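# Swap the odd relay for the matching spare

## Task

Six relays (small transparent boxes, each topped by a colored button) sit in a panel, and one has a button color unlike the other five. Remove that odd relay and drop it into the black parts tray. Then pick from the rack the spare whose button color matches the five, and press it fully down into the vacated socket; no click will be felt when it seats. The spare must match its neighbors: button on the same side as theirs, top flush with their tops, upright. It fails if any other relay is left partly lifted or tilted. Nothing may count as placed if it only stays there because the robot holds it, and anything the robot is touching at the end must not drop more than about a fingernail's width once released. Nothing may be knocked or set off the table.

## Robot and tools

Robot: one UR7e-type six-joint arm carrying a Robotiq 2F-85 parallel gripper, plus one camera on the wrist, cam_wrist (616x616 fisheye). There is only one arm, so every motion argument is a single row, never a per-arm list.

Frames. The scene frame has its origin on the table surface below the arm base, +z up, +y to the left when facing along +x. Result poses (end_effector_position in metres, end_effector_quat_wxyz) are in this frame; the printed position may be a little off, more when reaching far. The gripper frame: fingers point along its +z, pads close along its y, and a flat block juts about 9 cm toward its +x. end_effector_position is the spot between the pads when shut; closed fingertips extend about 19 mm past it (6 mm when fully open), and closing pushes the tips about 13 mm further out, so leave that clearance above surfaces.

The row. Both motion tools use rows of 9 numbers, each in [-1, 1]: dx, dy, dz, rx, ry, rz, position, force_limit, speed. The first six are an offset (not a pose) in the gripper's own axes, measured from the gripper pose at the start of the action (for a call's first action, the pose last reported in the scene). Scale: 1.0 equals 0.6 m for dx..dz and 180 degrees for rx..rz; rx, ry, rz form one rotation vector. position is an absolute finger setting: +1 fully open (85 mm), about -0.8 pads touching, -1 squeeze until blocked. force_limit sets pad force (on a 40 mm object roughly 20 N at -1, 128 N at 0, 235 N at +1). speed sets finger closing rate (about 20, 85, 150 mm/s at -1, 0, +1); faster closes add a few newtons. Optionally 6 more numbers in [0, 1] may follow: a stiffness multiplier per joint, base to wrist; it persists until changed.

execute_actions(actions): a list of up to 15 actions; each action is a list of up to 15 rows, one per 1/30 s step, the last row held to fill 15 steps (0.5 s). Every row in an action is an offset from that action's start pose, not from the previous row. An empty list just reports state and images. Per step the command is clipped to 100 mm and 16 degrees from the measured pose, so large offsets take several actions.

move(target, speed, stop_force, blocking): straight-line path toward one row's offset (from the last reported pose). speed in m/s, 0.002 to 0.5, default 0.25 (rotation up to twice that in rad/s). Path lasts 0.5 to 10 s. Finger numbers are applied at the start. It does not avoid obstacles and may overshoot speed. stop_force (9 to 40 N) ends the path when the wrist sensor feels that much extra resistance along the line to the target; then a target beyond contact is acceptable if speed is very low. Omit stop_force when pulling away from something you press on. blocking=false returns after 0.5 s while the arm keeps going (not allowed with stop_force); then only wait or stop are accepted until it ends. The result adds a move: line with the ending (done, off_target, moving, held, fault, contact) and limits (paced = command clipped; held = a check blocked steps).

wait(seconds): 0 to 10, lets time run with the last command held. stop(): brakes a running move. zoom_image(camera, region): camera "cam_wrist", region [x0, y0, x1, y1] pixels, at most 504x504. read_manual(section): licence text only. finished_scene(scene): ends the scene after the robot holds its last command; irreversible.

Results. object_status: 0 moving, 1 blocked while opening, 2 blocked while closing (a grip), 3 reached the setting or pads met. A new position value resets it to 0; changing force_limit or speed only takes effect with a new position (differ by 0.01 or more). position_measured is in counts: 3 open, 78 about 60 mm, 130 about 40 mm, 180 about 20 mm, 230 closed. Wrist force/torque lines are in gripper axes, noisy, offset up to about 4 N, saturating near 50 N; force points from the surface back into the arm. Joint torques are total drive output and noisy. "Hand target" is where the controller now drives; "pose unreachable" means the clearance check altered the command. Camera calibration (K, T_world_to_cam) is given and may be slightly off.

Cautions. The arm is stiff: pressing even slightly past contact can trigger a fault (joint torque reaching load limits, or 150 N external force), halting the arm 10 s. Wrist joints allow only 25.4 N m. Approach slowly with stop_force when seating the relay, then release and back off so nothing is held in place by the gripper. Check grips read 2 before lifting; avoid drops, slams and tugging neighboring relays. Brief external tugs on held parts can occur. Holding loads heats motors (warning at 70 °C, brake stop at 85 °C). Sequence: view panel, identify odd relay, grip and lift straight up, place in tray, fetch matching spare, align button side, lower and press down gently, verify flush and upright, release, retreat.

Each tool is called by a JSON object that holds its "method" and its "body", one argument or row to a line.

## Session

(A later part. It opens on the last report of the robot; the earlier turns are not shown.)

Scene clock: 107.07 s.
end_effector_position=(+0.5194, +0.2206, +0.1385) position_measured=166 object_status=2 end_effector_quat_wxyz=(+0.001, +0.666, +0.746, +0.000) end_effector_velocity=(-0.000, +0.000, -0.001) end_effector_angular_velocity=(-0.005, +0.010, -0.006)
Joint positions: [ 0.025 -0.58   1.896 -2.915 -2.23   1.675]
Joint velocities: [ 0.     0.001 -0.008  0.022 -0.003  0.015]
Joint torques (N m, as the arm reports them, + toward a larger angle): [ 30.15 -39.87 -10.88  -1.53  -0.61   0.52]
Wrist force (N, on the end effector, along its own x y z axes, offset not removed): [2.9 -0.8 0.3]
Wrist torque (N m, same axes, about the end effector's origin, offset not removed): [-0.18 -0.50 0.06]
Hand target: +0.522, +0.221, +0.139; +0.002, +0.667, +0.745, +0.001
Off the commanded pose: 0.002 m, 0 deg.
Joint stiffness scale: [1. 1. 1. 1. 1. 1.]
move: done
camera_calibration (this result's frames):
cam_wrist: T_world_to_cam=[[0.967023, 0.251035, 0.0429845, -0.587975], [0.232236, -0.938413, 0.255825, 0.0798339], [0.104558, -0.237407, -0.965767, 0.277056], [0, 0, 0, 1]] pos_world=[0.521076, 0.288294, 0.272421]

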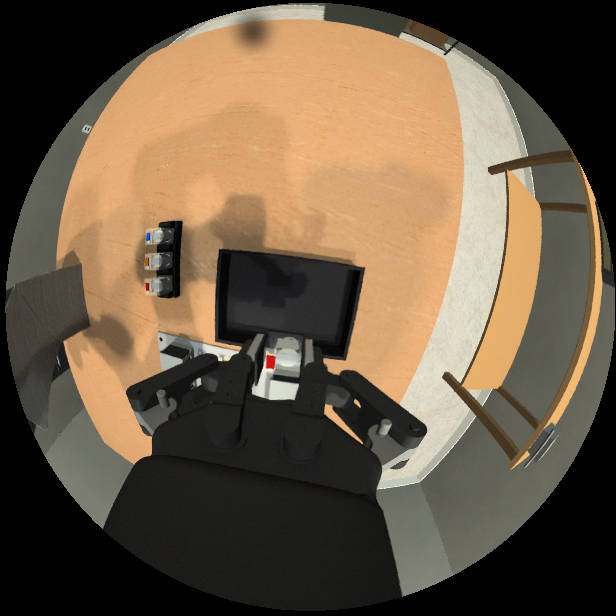

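{"method": "move", "body": {
  "target": [0.025,0,0.13,0,0,0,-1,-0.5,-1],
  "speed": 0.07
}}

{"method": "move", "body": {
  "target": [0,0,0.04,0,0,0,-1,-0.5,-1],
  "speed": 0.01,
  "stop_force": 9
}}

Scene clock: 111.57 s.
end_effector_position=(+0.5145, +0.2361, +0.0608) position_measured=166 object_status=2 end_effector_quat_wxyz=(+0.000, +0.664, +0.747, -0.001) end_effector_velocity=(+0.005, -0.000, +0.001) end_effector_angular_velocity=(+0.001, -0.009, -0.004)
Joint positions: [-0.038 -0.4    1.824 -3.067 -2.227  1.594]
Joint velocities: [-0.001  0.001 -0.006 -0.007 -0.    -0.004]
Joint torques (N m, as the arm reports them, + toward a larger angle): [ 28.5  -41.67  -7.23  -2.57   0.38  -0.27]
Wrist force (N, on the end effector, along its own x y z axes, offset not removed): [-0.3 -0.7 1.9]
Wrist torque (N m, same axes, about the end effector's origin, offset not removed): [-0.12 0.05 -0.06]
Hand target: +0.518, +0.235, +0.060; +0.001, +0.666, +0.746, +0.000
Off the commanded pose: 0.003 m, 0 deg.
Joint stiffness scale: [1. 1. 1. 1. 1. 1.]
move: done
camera_calibration (this result's frames):
cam_wrist: T_world_to_cam=[[0.966018, 0.255463, 0.0393475, -0.584075], [0.237369, -0.937046, 0.256127, 0.112444], [0.102301, -0.238083, -0.965842, 0.207528], [0, 0, 0, 1]] pos_world=[0.516306, 0.303983, 0.194621]

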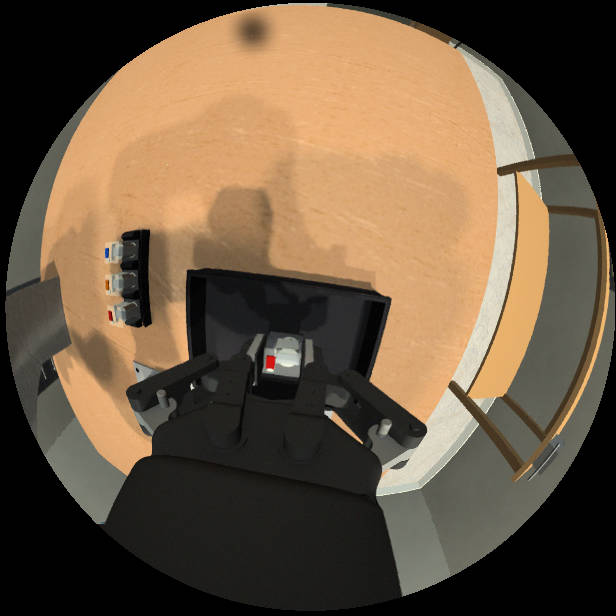

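Scene clock: 113.03 s.
end_effector_position=(+0.5124, +0.2368, +0.0516) position_measured=166 object_status=2 end_effector_quat_wxyz=(+0.000, +0.663, +0.749, -0.001) end_effector_velocity=(+0.000, -0.001, +0.001) end_effector_angular_velocity=(-0.002, +0.002, -0.001)
Joint positions: [-0.047 -0.38   1.818 -3.088 -2.227  1.58 ]
Joint velocities: [ 0.001 -0.003  0.     0.005 -0.001  0.004]
Joint torques (N m, as the arm reports them, + toward a larger angle): [ 30.21 -41.13  -3.68  -1.64  -0.1    0.5 ]
Wrist force (N, on the end effector, along its own x y z axes, offset not removed): [0.5 -0.9 -6.6]
Wrist torque (N m, same axes, about the end effector's origin, offset not removed): [0.40 -0.15 0.06]
Hand target: +0.512, +0.237, +0.052; -0.000, +0.663, +0.749, -0.002
Off the commanded pose: 0.015 m, 0 deg.
Joint stiffness scale: [1. 1. 1. 1. 1. 1.]
move: contact
camera_calibration (this result's frames):
cam_wrist: T_world_to_cam=[[0.964931, 0.259612, 0.0388479, -0.582246], [0.24147, -0.935886, 0.256534, 0.113535], [0.102957, -0.238157, -0.965754, 0.198708], [0, 0, 0, 1]] pos_world=[0.513954, 0.304738, 0.185396]

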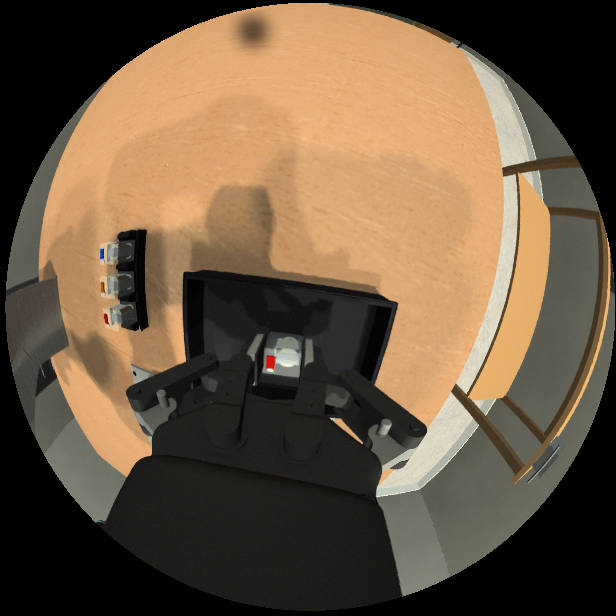

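{"method": "execute_actions", "body": {
  "actions": [
    [[0,0,0,0,0,0,0.1,-0.5,0]]
  ]
}}

{"method": "move", "body": {
  "target": [0,0,-0.1,0,0,0,0.1,-0.5,0],
  "speed": 0.1
}}

{"method": "move", "body": {
  "target": [0.058,-0.275,0,0,0,-0.03,0.1,-0.5,0],
  "speed": 0.15
}}

{"method": "zoom_image", "body": {
  "camera": "cam_wrist",
  "region": [220,270,350,400]
}}

Scene clock: 119.17 s.
end_effector_position=(+0.5124, +0.2367, +0.0516) position_measured=117 object_status=0 end_effector_quat_wxyz=(+0.000, +0.663, +0.749, -0.002) end_effector_velocity=(+0.001, -0.000, +0.001) end_effector_angular_velocity=(-0.001, -0.002, -0.001)
Joint positions: [-0.047 -0.38   1.818 -3.087 -2.227  1.58 ]
Joint velocities: [ 0.001 -0.001 -0.    -0.001 -0.001  0.   ]
Joint torques (N m, as the arm reports them, + toward a larger angle): [ 30.81 -41.24  -3.87  -2.37  -0.05  -0.09]
Wrist force (N, on the end effector, along its own x y z axes, offset not removed): [-1.0 0.2 -0.4]
Wrist torque (N m, same axes, about the end effector's origin, offset not removed): [0.12 0.24 0.03]
Hand target: +0.512, +0.237, +0.052; +0.000, +0.663, +0.749, -0.001
Off the commanded pose: 0.000 m, 0 deg.
Joint stiffness scale: [1. 1. 1. 1. 1. 1.]
camera_calibration (this result's frames):
cam_wrist: T_world_to_cam=[[0.965023, 0.259319, 0.038537, -0.58217], [0.241264, -0.935949, 0.256498, 0.113633], [0.102583, -0.238229, -0.965776, 0.198942], [0, 0, 0, 1]] pos_world=[0.513983, 0.304716, 0.185422]

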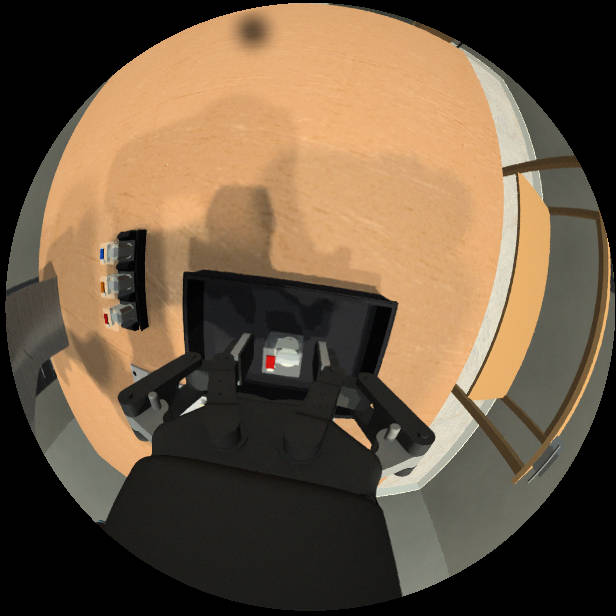

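Scene clock: 120.20 s.
end_effector_position=(+0.5161, +0.2364, +0.1117) position_measured=117 object_status=3 end_effector_quat_wxyz=(+0.001, +0.665, +0.747, +0.000) end_effector_velocity=(-0.005, -0.000, -0.002) end_effector_angular_velocity=(-0.003, +0.015, +0.003)
Joint positions: [ 0.018 -0.504  1.863 -2.963 -2.23   1.663]
Joint velocities: [-0.001 -0.     0.003  0.016 -0.     0.008]
Joint torques (N m, as the arm reports them, + toward a larger angle): [ 31.   -41.3   -2.14  -1.64  -0.4    0.58]
Wrist force (N, on the end effector, along its own x y z axes, offset not removed): [0.9 0.0 -2.7]
Wrist torque (N m, same axes, about the end effector's origin, offset not removed): [0.16 -0.22 -0.05]
Hand target: +0.513, +0.237, +0.112; +0.000, +0.663, +0.749, -0.002
Off the commanded pose: 0.004 m, 0 deg.
Joint stiffness scale: [1. 1. 1. 1. 1. 1.]
move: off_target
camera_calibration (this result's frames):
cam_wrist: T_world_to_cam=[[0.965985, 0.254966, 0.0431904, -0.588033], [0.235985, -0.937436, 0.255979, 0.100096], [0.105754, -0.23708, -0.965717, 0.254649], [0, 0, 0, 1]] pos_world=[0.51748, 0.304134, 0.245694]

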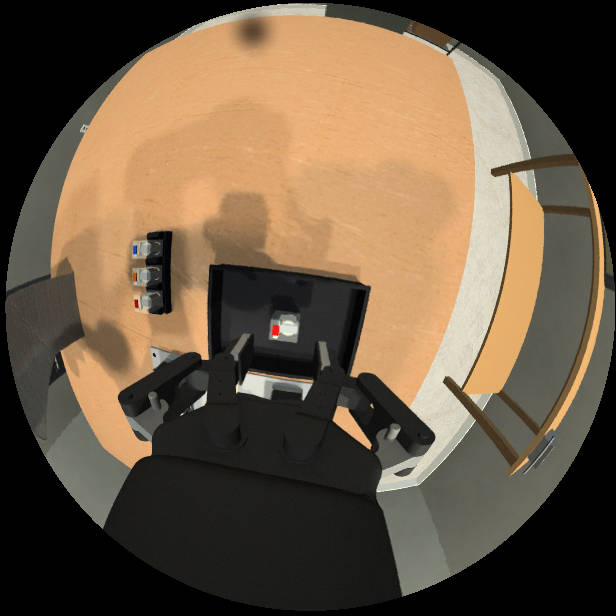

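Scene clock: 121.77 s.
end_effector_position=(+0.3507, +0.2512, +0.1110) position_measured=117 object_status=3 end_effector_quat_wxyz=(+0.002, +0.630, +0.777, +0.000) end_effector_velocity=(+0.006, +0.000, +0.002) end_effector_angular_velocity=(+0.005, -0.016, -0.016)
Joint positions: [ 0.114 -0.434  2.195 -3.292 -2.23   1.692]
Joint velocities: [-0.001 -0.    -0.002 -0.02  -0.     0.002]
Joint torques (N m, as the arm reports them, + toward a larger angle): [ 25.4  -34.58   3.    -2.34   0.44   0.27]
Wrist force (N, on the end effector, along its own x y z axes, offset not removed): [0.1 2.0 -0.8]
Wrist torque (N m, same axes, about the end effector's origin, offset not removed): [0.52 -0.10 0.11]
Hand target: +0.348, +0.252, +0.111; +0.001, +0.629, +0.778, +0.000
Off the commanded pose: 0.003 m, 0 deg.
Joint stiffness scale: [1. 1. 1. 1. 1. 1.]
move: done
camera_calibration (this result's frames):
cam_wrist: T_world_to_cam=[[0.938529, 0.342468, 0.0433373, -0.44434], [0.320803, -0.911657, 0.256841, 0.116946], [0.127468, -0.22715, -0.965482, 0.26482], [0, 0, 0, 1]] pos_world=[0.345753, 0.31894, 0.244899]

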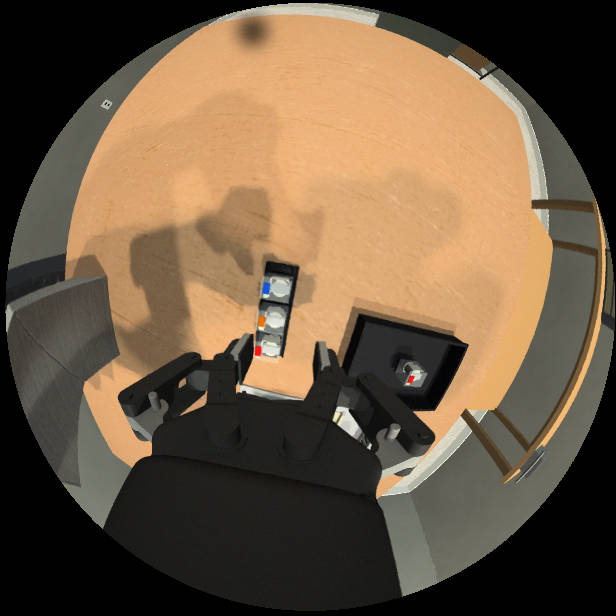

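Region (220, 270, 350, 400) of cam_wrist's 616x616 image, scaled by 3.877, with more detail than that image has.

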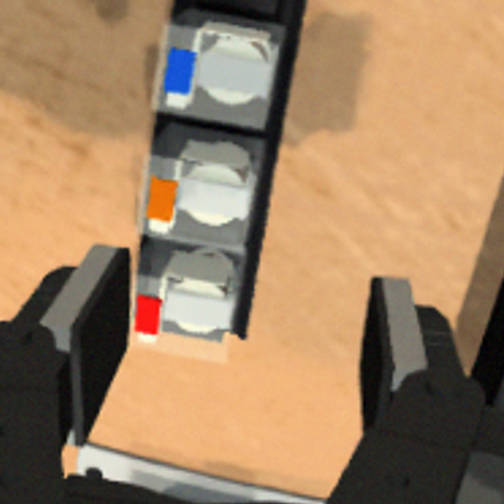

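{"method": "move", "body": {
  "target": [0.014,-0.027,0.045,0.001,0.001,0.005,0.1,-0.5,0],
  "speed": 0.04
}}

{"method": "zoom_image", "body": {
  "camera": "cam_wrist",
  "region": [220,270,350,400]
}}

Scene clock: 127.63 s.
end_effector_position=(+0.3308, +0.2558, +0.0848) position_measured=117 object_status=3 end_effector_quat_wxyz=(-0.001, +0.634, +0.773, -0.001) end_effector_velocity=(+0.002, -0.001, +0.001) end_effector_angular_velocity=(+0.002, -0.007, -0.006)
Joint positions: [ 0.093 -0.344  2.195 -3.391 -2.228  1.681]
Joint velocities: [-0.001 -0.     0.001 -0.011  0.    -0.002]
Joint torques (N m, as the arm reports them, + toward a larger angle): [ 21.37 -34.07  -1.61  -2.38   0.47  -0.04]
Wrist force (N, on the end effector, along its own x y z axes, offset not removed): [-0.8 -0.6 -0.2]
Wrist torque (N m, same axes, about the end effector's origin, offset not removed): [-0.12 -0.05 0.19]
Hand target: +0.333, +0.256, +0.084; -0.001, +0.636, +0.772, +0.000
Off the commanded pose: 0.003 m, 0 deg.
Joint stiffness scale: [1. 1. 1. 1. 1. 1.]
move: done
camera_calibration (this result's frames):
cam_wrist: T_world_to_cam=[[0.942552, 0.331853, 0.0383232, -0.42425], [0.311967, -0.915436, 0.254271, 0.138358], [0.119463, -0.227708, -0.966373, 0.245936], [0, 0, 0, 1]] pos_world=[0.327335, 0.323448, 0.218744]

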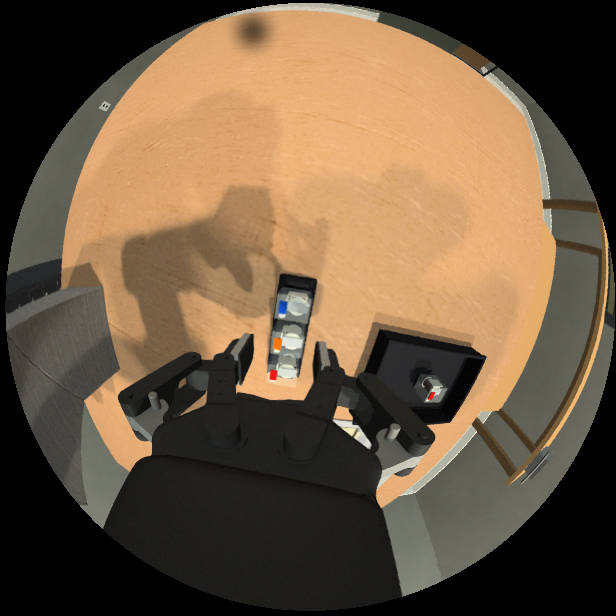

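Region (220, 270, 350, 400) of cam_wrist's 616x616 image, scaled by 3.877, with more detail than that image has.

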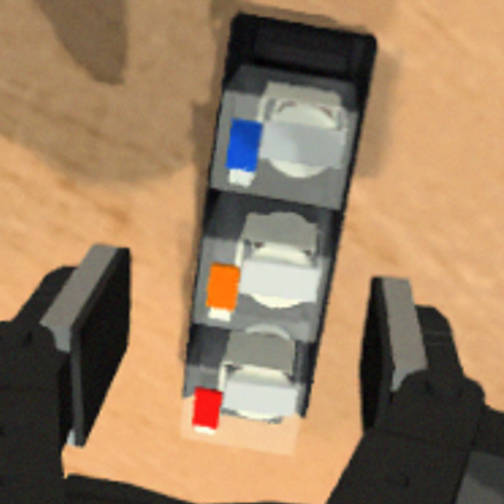

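{"method": "move", "body": {
  "target": [0,0.007,0.054,-0.001,0,0.004,0.1,-0.5,0],
  "speed": 0.03,
  "stop_force": 12
}}

{"method": "execute_actions", "body": {
  "actions": [
    [[0,0,0,0,0,0,-1,-0.4,-0.8]],
    [[0,0,0,0,0,0,-1,-0.4,-0.8]]
  ]
}}

{"method": "move", "body": {
  "target": [0,0,-0.03,0,0,0,-1,-0.4,-0.8],
  "speed": 0.02
}}

{"method": "zoom_image", "body": {
  "camera": "cam_wrist",
  "region": [235,300,335,400]
}}

Scene clock: 134.83 s.
end_effector_position=(+0.3320, +0.2567, +0.0534) position_measured=117 object_status=3 end_effector_quat_wxyz=(-0.001, +0.637, +0.771, -0.001) end_effector_velocity=(+0.004, -0.000, +0.001) end_effector_angular_velocity=(+0.001, -0.010, -0.002)
Joint positions: [ 0.045 -0.26   2.154 -3.472 -2.228  1.628]
Joint velocities: [-0.    -0.001 -0.002 -0.009 -0.001 -0.006]
Joint torques (N m, as the arm reports them, + toward a larger angle): [ 21.93 -33.47  -1.54  -2.38  -0.37  -0.02]
Wrist force (N, on the end effector, along its own x y z axes, offset not removed): [-3.2 1.4 0.7]
Wrist torque (N m, same axes, about the end effector's origin, offset not removed): [0.18 0.46 -0.02]
Hand target: +0.335, +0.257, +0.052; +0.000, +0.639, +0.769, +0.000
Off the commanded pose: 0.003 m, 0 deg.
Joint stiffness scale: [1. 1. 1. 1. 1. 1.]
move: done
camera_calibration (this result's frames):
cam_wrist: T_world_to_cam=[[0.945296, 0.323902, 0.0387792, -0.423438], [0.304192, -0.918165, 0.253852, 0.150015], [0.117829, -0.228169, -0.966465, 0.216296], [0, 0, 0, 1]] pos_world=[0.329155, 0.324243, 0.187382]

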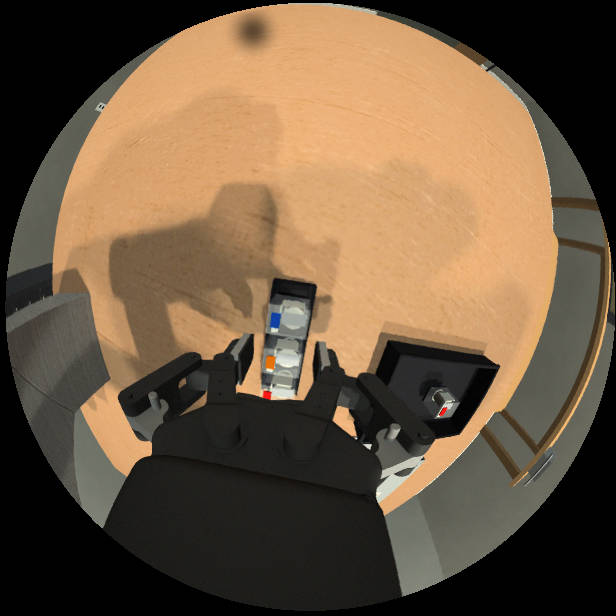

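Scene clock: 135.83 s.
end_effector_position=(+0.3323, +0.2567, +0.0535) position_measured=167 object_status=2 end_effector_quat_wxyz=(-0.001, +0.637, +0.771, -0.001) end_effector_velocity=(+0.000, -0.001, -0.001) end_effector_angular_velocity=(-0.002, +0.001, -0.002)
Joint positions: [ 0.045 -0.261  2.154 -3.472 -2.228  1.628]
Joint velocities: [-0.002  0.001 -0.001  0.    -0.002  0.   ]
Joint torques (N m, as the arm reports them, + toward a larger angle): [ 24.02 -34.46   2.6   -2.03   0.04   0.19]
Wrist force (N, on the end effector, along its own x y z axes, offset not removed): [0.2 -3.7 -11.7]
Wrist torque (N m, same axes, about the end effector's origin, offset not removed): [0.40 -0.12 0.09]
Hand target: +0.332, +0.257, +0.053; -0.001, +0.637, +0.771, -0.001
Off the commanded pose: 0.000 m, 0 deg.
Joint stiffness scale: [1. 1. 1. 1. 1. 1.]
camera_calibration (this result's frames):
cam_wrist: T_world_to_cam=[[0.94527, 0.3239, 0.0394274, -0.423705], [0.304035, -0.918204, 0.253897, 0.150002], [0.11844, -0.228014, -0.966427, 0.216206], [0, 0, 0, 1]] pos_world=[0.329302, 0.324268, 0.187568]

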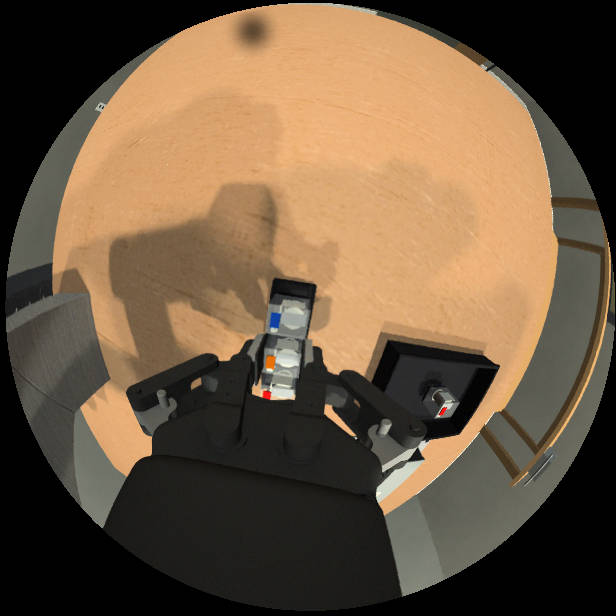

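Scene clock: 137.07 s.
end_effector_position=(+0.3349, +0.2568, +0.0705) position_measured=167 object_status=2 end_effector_quat_wxyz=(+0.000, +0.639, +0.769, +0.000) end_effector_velocity=(-0.002, -0.000, -0.000) end_effector_angular_velocity=(-0.003, +0.005, +0.001)
Joint positions: [ 0.071 -0.307  2.171 -3.426 -2.228  1.662]
Joint velocities: [ 0.002 -0.     0.001  0.008 -0.002  0.006]
Joint torques (N m, as the arm reports them, + toward a larger angle): [ 26.89 -35.84   5.71  -1.69   0.02   0.39]
Wrist force (N, on the end effector, along its own x y z axes, offset not removed): [-2.7 1.9 0.8]
Wrist torque (N m, same axes, about the end effector's origin, offset not removed): [0.46 0.40 0.10]
Hand target: +0.332, +0.257, +0.072; -0.001, +0.637, +0.771, -0.001
Off the commanded pose: 0.003 m, 0 deg.
Joint stiffness scale: [1. 1. 1. 1. 1. 1.]
move: done
camera_calibration (this result's frames):
cam_wrist: T_world_to_cam=[[0.946525, 0.319903, 0.0418553, -0.426508], [0.299579, -0.919628, 0.254043, 0.146841], [0.11976, -0.227919, -0.966287, 0.231866], [0, 0, 0, 1]] pos_world=[0.331942, 0.324327, 0.204597]

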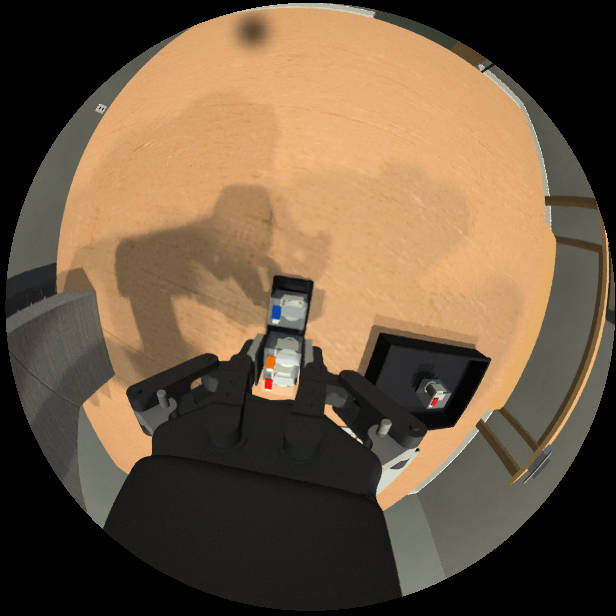

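Region (235, 300, 335, 400) of cam_wrist's 616x616 image, scaled by 5.040, with more detail than that image has.

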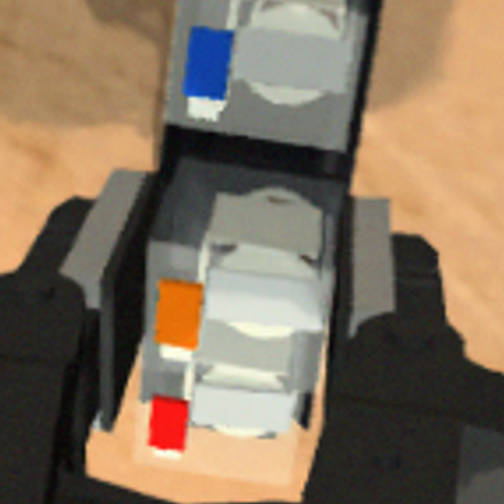

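{"method": "move", "body": {
  "target": [0,0,-0.112,0,0,0,-1,-0.4,-0.8],
  "speed": 0.1
}}

{"method": "move", "body": {
  "target": [-0.59,0.11,0,0,0,0.032,-1,-0.4,-0.8],
  "speed": 0.2
}}

{"method": "zoom_image", "body": {
  "camera": "cam_wrist",
  "region": [200,200,400,400]
}}

Scene clock: 143.30 s.
end_effector_position=(+0.3380, +0.2569, +0.1373) position_measured=167 object_status=2 end_effector_quat_wxyz=(+0.001, +0.640, +0.768, +0.002) end_effector_velocity=(-0.002, -0.001, -0.001) end_effector_angular_velocity=(-0.003, +0.008, +0.001)
Joint positions: [ 0.171 -0.491  2.228 -3.226 -2.224  1.79 ]
Joint velocities: [-0.001  0.     0.001  0.009  0.     0.004]
Joint torques (N m, as the arm reports them, + toward a larger angle): [ 25.05 -35.14   1.94  -1.62   0.43   0.29]
Wrist force (N, on the end effector, along its own x y z axes, offset not removed): [-2.6 1.4 -1.6]
Wrist torque (N m, same axes, about the end effector's origin, offset not removed): [0.34 0.49 -0.06]
Hand target: +0.335, +0.257, +0.138; +0.000, +0.639, +0.769, +0.000
Off the commanded pose: 0.003 m, 0 deg.
Joint stiffness scale: [1. 1. 1. 1. 1. 1.]
move: done
camera_calibration (this result's frames):
cam_wrist: T_world_to_cam=[[0.947728, 0.315918, 0.0448008, -0.431968], [0.294988, -0.921016, 0.254385, 0.130945], [0.121627, -0.227872, -0.966065, 0.295318], [0, 0, 0, 1]] pos_world=[0.334843, 0.324364, 0.271338]

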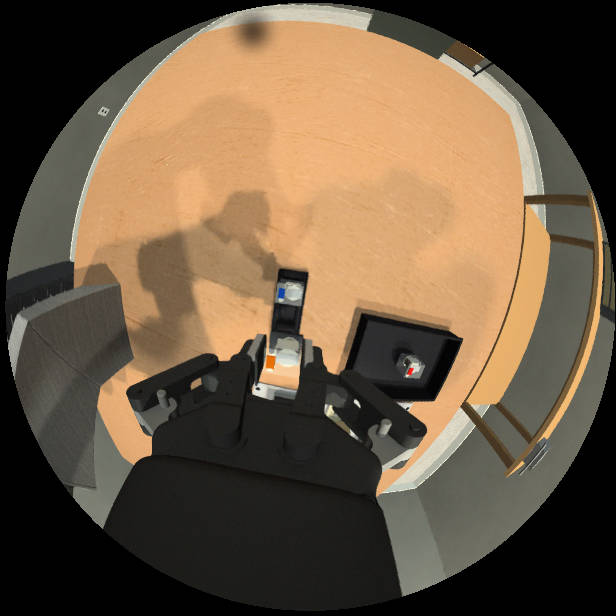

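Scene clock: 145.67 s.
end_effector_position=(+0.4646, -0.0776, +0.1378) position_measured=167 object_status=2 end_effector_quat_wxyz=(+0.000, +0.677, +0.736, +0.001) end_effector_velocity=(-0.001, +0.002, -0.001) end_effector_angular_velocity=(+0.006, +0.005, +0.007)
Joint positions: [-0.485 -1.027  2.321 -3.246 -2.119  1.096]
Joint velocities: [-0.001  0.    -0.001  0.009  0.004 -0.003]
Joint torques (N m, as the arm reports them, + toward a larger angle): [ 19.52 -34.26  -4.84  -1.87   0.48  -0.21]
Wrist force (N, on the end effector, along its own x y z axes, offset not removed): [1.9 0.2 -0.9]
Wrist torque (N m, same axes, about the end effector's origin, offset not removed): [-0.13 -0.31 0.14]
Hand target: +0.467, -0.079, +0.137; +0.001, +0.678, +0.735, +0.002
Off the commanded pose: 0.003 m, 0 deg.
Joint stiffness scale: [1. 1. 1. 1. 1. 1.]
move: done
camera_calibration (this result's frames):
cam_wrist: T_world_to_cam=[[0.974177, 0.221606, 0.0432466, -0.465714], [0.203871, -0.945652, 0.253335, -0.174134], [0.0970367, -0.237976, -0.966411, 0.214868], [0, 0, 0, 1]] pos_world=[0.468339, -0.0103316, 0.271906]

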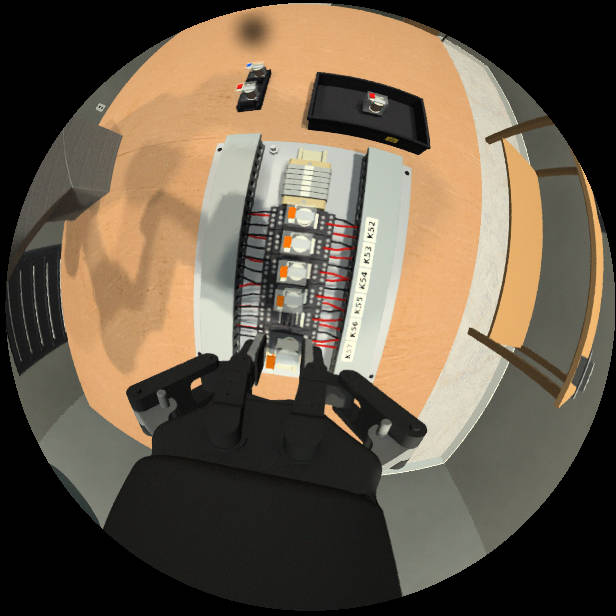

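Region (200, 200, 400, 400) of cam_wrist's 616x616 image, scaled by 2.520, with more detail than that image has.

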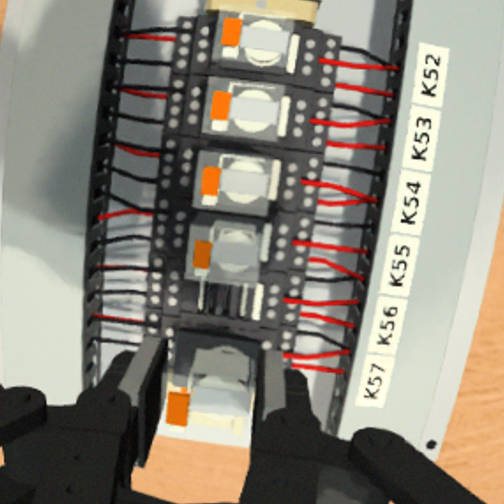

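{"method": "move", "body": {
  "target": [0,0,0.072,0,0,0.001,-1,-0.4,-0.8],
  "speed": 0.025,
  "stop_force": 9
}}

{"method": "zoom_image", "body": {
  "camera": "cam_wrist",
  "region": [220,270,350,400]
}}

Scene clock: 153.20 s.
end_effector_position=(+0.4623, -0.0756, +0.0955) position_measured=167 object_status=2 end_effector_quat_wxyz=(-0.001, +0.677, +0.736, +0.001) end_effector_velocity=(+0.003, -0.001, +0.001) end_effector_angular_velocity=(-0.003, -0.009, -0.000)
Joint positions: [-0.535 -0.908  2.294 -3.361 -2.1    1.044]
Joint velocities: [ 0.002 -0.    -0.003 -0.008  0.001 -0.004]
Joint torques (N m, as the arm reports them, + toward a larger angle): [ 20.27 -34.76  -2.76  -2.87   0.31  -0.05]
Wrist force (N, on the end effector, along its own x y z axes, offset not removed): [-0.8 2.1 0.0]
Wrist torque (N m, same axes, about the end effector's origin, offset not removed): [0.34 0.11 0.08]
Hand target: +0.465, -0.078, +0.095; +0.000, +0.678, +0.735, +0.001
Off the commanded pose: 0.003 m, 0 deg.
Joint stiffness scale: [1. 1. 1. 1. 1. 1.]
move: done
camera_calibration (this result's frames):
cam_wrist: T_world_to_cam=[[0.974144, 0.222235, 0.0406955, -0.461841], [0.205291, -0.945889, 0.251298, -0.161508], [0.0943405, -0.236445, -0.967054, 0.176163], [0, 0, 0, 1]] pos_world=[0.466436, -0.00847813, 0.22974]

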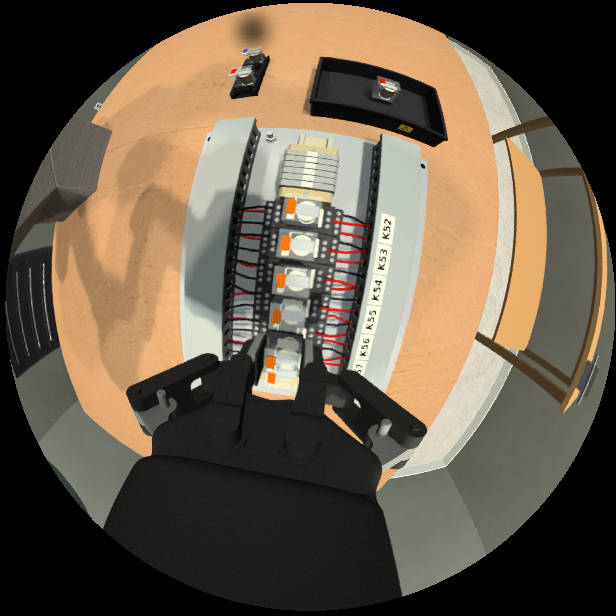

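Region (220, 270, 350, 400) of cam_wrist's 616x616 image, scaled by 3.877, with more detail than that image has.

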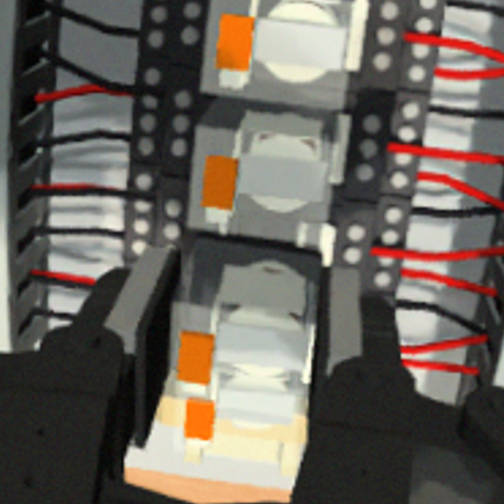

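{"method": "move", "body": {
  "target": [-0.004,0.004,0.017,-0.001,-0.001,0.001,-1,-0.4,-0.8],
  "speed": 0.01
}}

{"method": "move", "body": {
  "target": [-0.004,0.004,0.03,-0.001,-0.001,0.001,-1,-0.4,-0.8],
  "speed": 0.006,
  "stop_force": 40
}}

{"method": "zoom_image", "body": {
  "camera": "cam_wrist",
  "region": [235,300,335,400]
}}

Scene clock: 161.03 s.
end_effector_position=(+0.4628, -0.0758, +0.0865) position_measured=167 object_status=2 end_effector_quat_wxyz=(-0.001, +0.677, +0.736, +0.001) end_effector_velocity=(+0.001, -0.000, -0.002) end_effector_angular_velocity=(-0.001, -0.002, +0.000)
Joint positions: [-0.545 -0.883  2.284 -3.385 -2.097  1.032]
Joint velocities: [-0.002  0.006 -0.003 -0.006  0.001 -0.004]
Joint torques (N m, as the arm reports them, + toward a larger angle): [ 20.61 -35.93  -2.96  -2.65   0.42  -0.02]
Wrist force (N, on the end effector, along its own x y z axes, offset not removed): [-0.7 -0.2 -0.8]
Wrist torque (N m, same axes, about the end effector's origin, offset not removed): [0.09 0.09 0.14]
Hand target: +0.465, -0.078, +0.085; +0.001, +0.678, +0.735, +0.001
Off the commanded pose: 0.003 m, 0 deg.
Joint stiffness scale: [1. 1. 1. 1. 1. 1.]
move: done
camera_calibration (this result's frames):
cam_wrist: T_world_to_cam=[[0.973976, 0.222866, 0.0412378, -0.461788], [0.205625, -0.945411, 0.252818, -0.159804], [0.0953312, -0.237759, -0.966635, 0.166701], [0, 0, 0, 1]] pos_world=[0.466739, -0.00852838, 0.220584]

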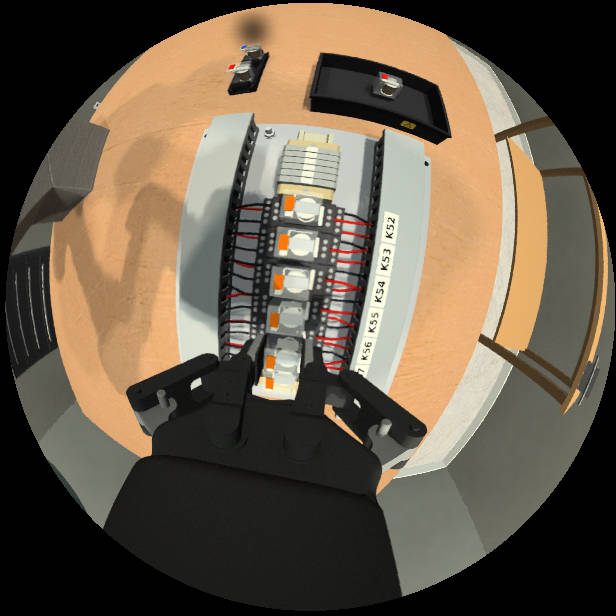

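Scene clock: 164.47 s.
end_effector_position=(+0.4620, -0.0748, +0.0747) position_measured=167 object_status=2 end_effector_quat_wxyz=(+0.002, +0.674, +0.738, +0.001) end_effector_velocity=(-0.000, +0.000, +0.000) end_effector_angular_velocity=(-0.000, +0.001, +0.001)
Joint positions: [-0.557 -0.846  2.276 -3.424 -2.094  1.01 ]
Joint velocities: [ 0.001 -0.001  0.001  0.002 -0.001  0.   ]
Joint torques (N m, as the arm reports them, + toward a larger angle): [ 22.04 -35.41   0.66  -2.28   0.43   0.25]
Wrist force (N, on the end effector, along its own x y z axes, offset not removed): [0.3 -7.4 -18.7]
Wrist torque (N m, same axes, about the end effector's origin, offset not removed): [0.87 0.30 0.00]
Hand target: +0.462, -0.075, +0.074; +0.002, +0.675, +0.738, +0.001
Off the commanded pose: 0.008 m, 1 deg.
Joint stiffness scale: [1. 1. 1. 1. 1. 1.]
move: contact
camera_calibration (this result's frames):
cam_wrist: T_world_to_cam=[[0.972401, 0.229155, 0.043855, -0.459756], [0.210716, -0.943265, 0.256614, -0.158201], [0.100171, -0.240291, -0.965518, 0.153121], [0, 0, 0, 1]] pos_world=[0.465064, -0.00707652, 0.2086]

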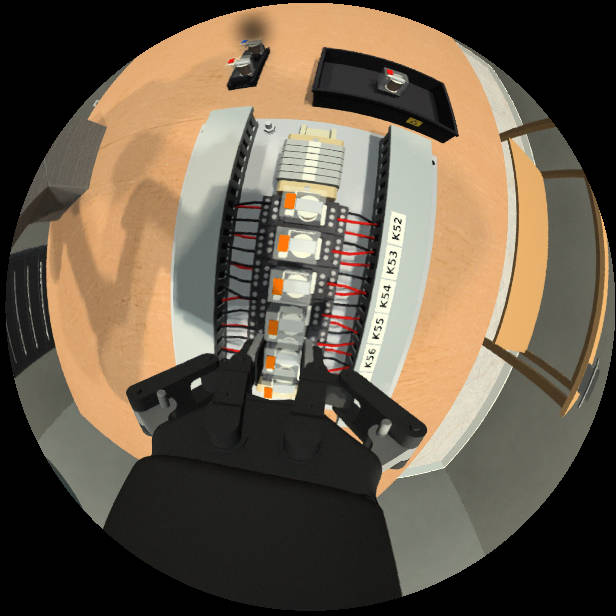

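Region (235, 300, 335, 400) of cam_wrist's 616x616 image, scaled by 5.040, with more detail than that image has.

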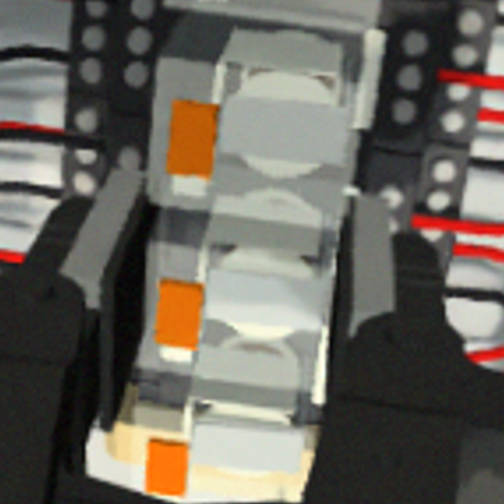

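{"method": "move", "body": {
  "target": [-0.01,0,0.011,0,0,0,-1,-0.4,-0.8],
  "speed": 0.008
}}

{"method": "execute_actions", "body": {
  "actions": [
    [[0,0,0,0,0,0,-1,-0.4,-0.8]],
    [[0,0,0,0,0,0,0.1,-0.4,0]]
  ]
}}

{"method": "zoom_image", "body": {
  "camera": "cam_wrist",
  "region": [235,300,335,400]
}}

{"method": "move", "body": {
  "target": [0,0,-0.06,0,0,0,0.1,-0.4,0],
  "speed": 0.05
}}

{"method": "zoom_image", "body": {
  "camera": "cam_wrist",
  "region": [220,270,350,400]
}}

Scene clock: 170.83 s.
end_effector_position=(+0.4620, -0.0754, +0.0744) position_measured=167 object_status=2 end_effector_quat_wxyz=(+0.003, +0.670, +0.742, +0.003) end_effector_velocity=(+0.000, +0.001, +0.000) end_effector_angular_velocity=(+0.001, -0.002, +0.004)
Joint positions: [-0.561 -0.846  2.278 -3.431 -2.088  0.993]
Joint velocities: [ 0.     0.     0.001 -0.003  0.002 -0.005]
Joint torques (N m, as the arm reports them, + toward a larger angle): [ 11.41 -29.41  -5.42  -3.84   0.8   -0.5 ]
Wrist force (N, on the end effector, along its own x y z axes, offset not removed): [7.3 -14.6 -42.6]
Wrist torque (N m, same axes, about the end effector's origin, offset not removed): [0.92 0.57 0.28]
Hand target: +0.462, -0.081, +0.068; +0.002, +0.674, +0.738, +0.001
Off the commanded pose: 0.008 m, 1 deg.
Joint stiffness scale: [1. 1. 1. 1. 1. 1.]
move: off_target
camera_calibration (this result's frames):
cam_wrist: T_world_to_cam=[[0.969404, 0.240643, 0.0484537, -0.457689], [0.220891, -0.941262, 0.255406, -0.163107], [0.107069, -0.236888, -0.965619, 0.149818], [0, 0, 0, 1]] pos_world=[0.463674, -0.00789631, 0.208502]

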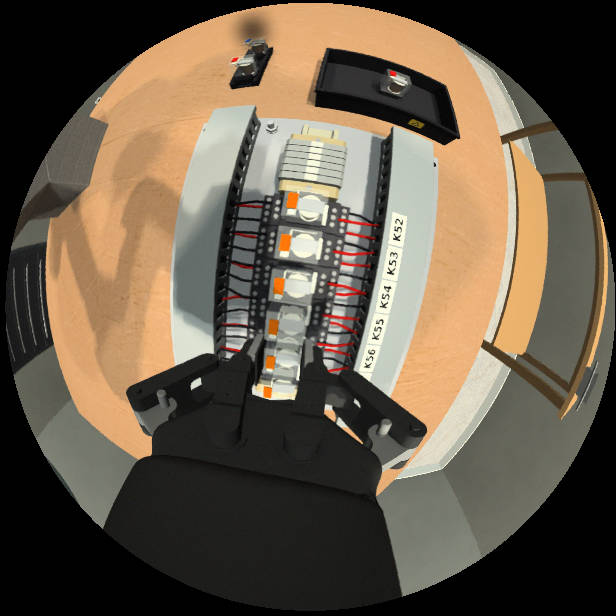

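Scene clock: 171.83 s.
end_effector_position=(+0.4618, -0.0751, +0.0746) position_measured=117 object_status=0 end_effector_quat_wxyz=(+0.002, +0.670, +0.743, +0.003) end_effector_velocity=(+0.000, +0.001, -0.000) end_effector_angular_velocity=(+0.001, -0.001, +0.001)
Joint positions: [-0.56  -0.847  2.279 -3.431 -2.088  0.993]
Joint velocities: [ 0.001  0.001 -0.001 -0.     0.    -0.001]
Joint torques (N m, as the arm reports them, + toward a larger angle): [ 22.45 -35.88   2.28  -2.4   -0.06   0.2 ]
Wrist force (N, on the end effector, along its own x y z axes, offset not removed): [-2.6 -0.7 0.4]
Wrist torque (N m, same axes, about the end effector's origin, offset not removed): [-0.05 0.36 0.10]
Hand target: +0.462, -0.075, +0.075; +0.002, +0.670, +0.743, +0.003
Off the commanded pose: 0.000 m, 0 deg.
Joint stiffness scale: [1. 1. 1. 1. 1. 1.]
camera_calibration (this result's frames):
cam_wrist: T_world_to_cam=[[0.969233, 0.241363, 0.0482888, -0.457416], [0.221664, -0.941164, 0.255099, -0.163204], [0.107019, -0.236546, -0.965708, 0.150158], [0, 0, 0, 1]] pos_world=[0.463449, -0.0076794, 0.20873]

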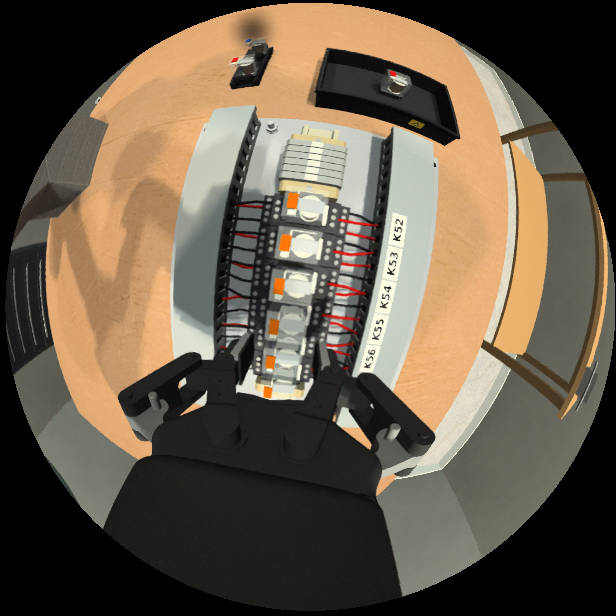

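Region (235, 300, 335, 400) of cam_wrist's 616x616 image, scaled by 5.040, with more detail than that image has.

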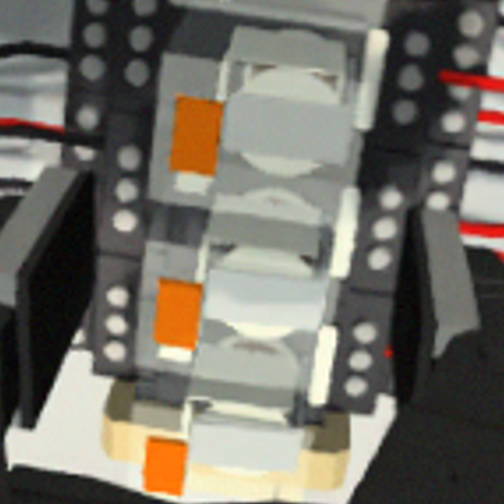

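Scene clock: 172.93 s.
end_effector_position=(+0.4641, -0.0772, +0.1099) position_measured=117 object_status=3 end_effector_quat_wxyz=(+0.004, +0.671, +0.741, +0.003) end_effector_velocity=(-0.004, +0.001, -0.001) end_effector_angular_velocity=(+0.002, +0.014, +0.003)
Joint positions: [-0.52  -0.944  2.308 -3.346 -2.105  1.037]
Joint velocities: [-0.    -0.     0.001  0.014 -0.003  0.005]
Joint torques (N m, as the arm reports them, + toward a larger angle): [ 24.4  -36.1    4.4   -1.78  -0.47   0.29]
Wrist force (N, on the end effector, along its own x y z axes, offset not removed): [-0.7 -0.1 0.6]
Wrist torque (N m, same axes, about the end effector's origin, offset not removed): [0.02 0.08 0.05]
Hand target: +0.462, -0.075, +0.111; +0.002, +0.670, +0.743, +0.003
Off the commanded pose: 0.003 m, 0 deg.
Joint stiffness scale: [1. 1. 1. 1. 1. 1.]
move: done
camera_calibration (this result's frames):
cam_wrist: T_world_to_cam=[[0.969986, 0.237664, 0.0514097, -0.461789], [0.217061, -0.941592, 0.257465, -0.172839], [0.109597, -0.238578, -0.964919, 0.182023], [0, 0, 0, 1]] pos_world=[0.465496, -0.00956635, 0.243878]

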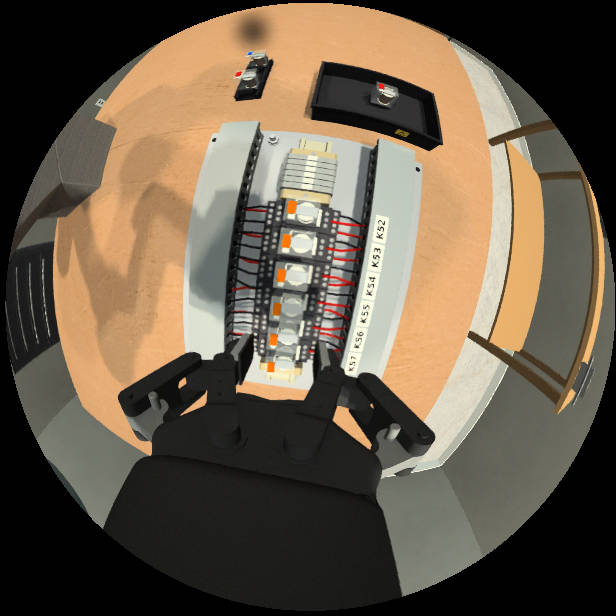

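Region (220, 270, 350, 400) of cam_wrist's 616x616 image, scaled by 3.877, with more detail than that image has.

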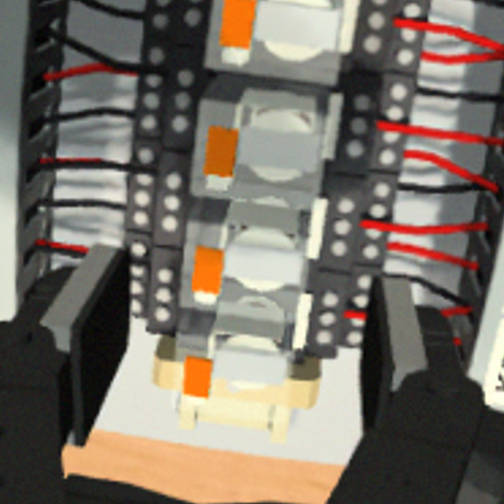

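{"method": "finished_scene", "body": {
  "scene": 1
}}

The scene is finished: the task was done.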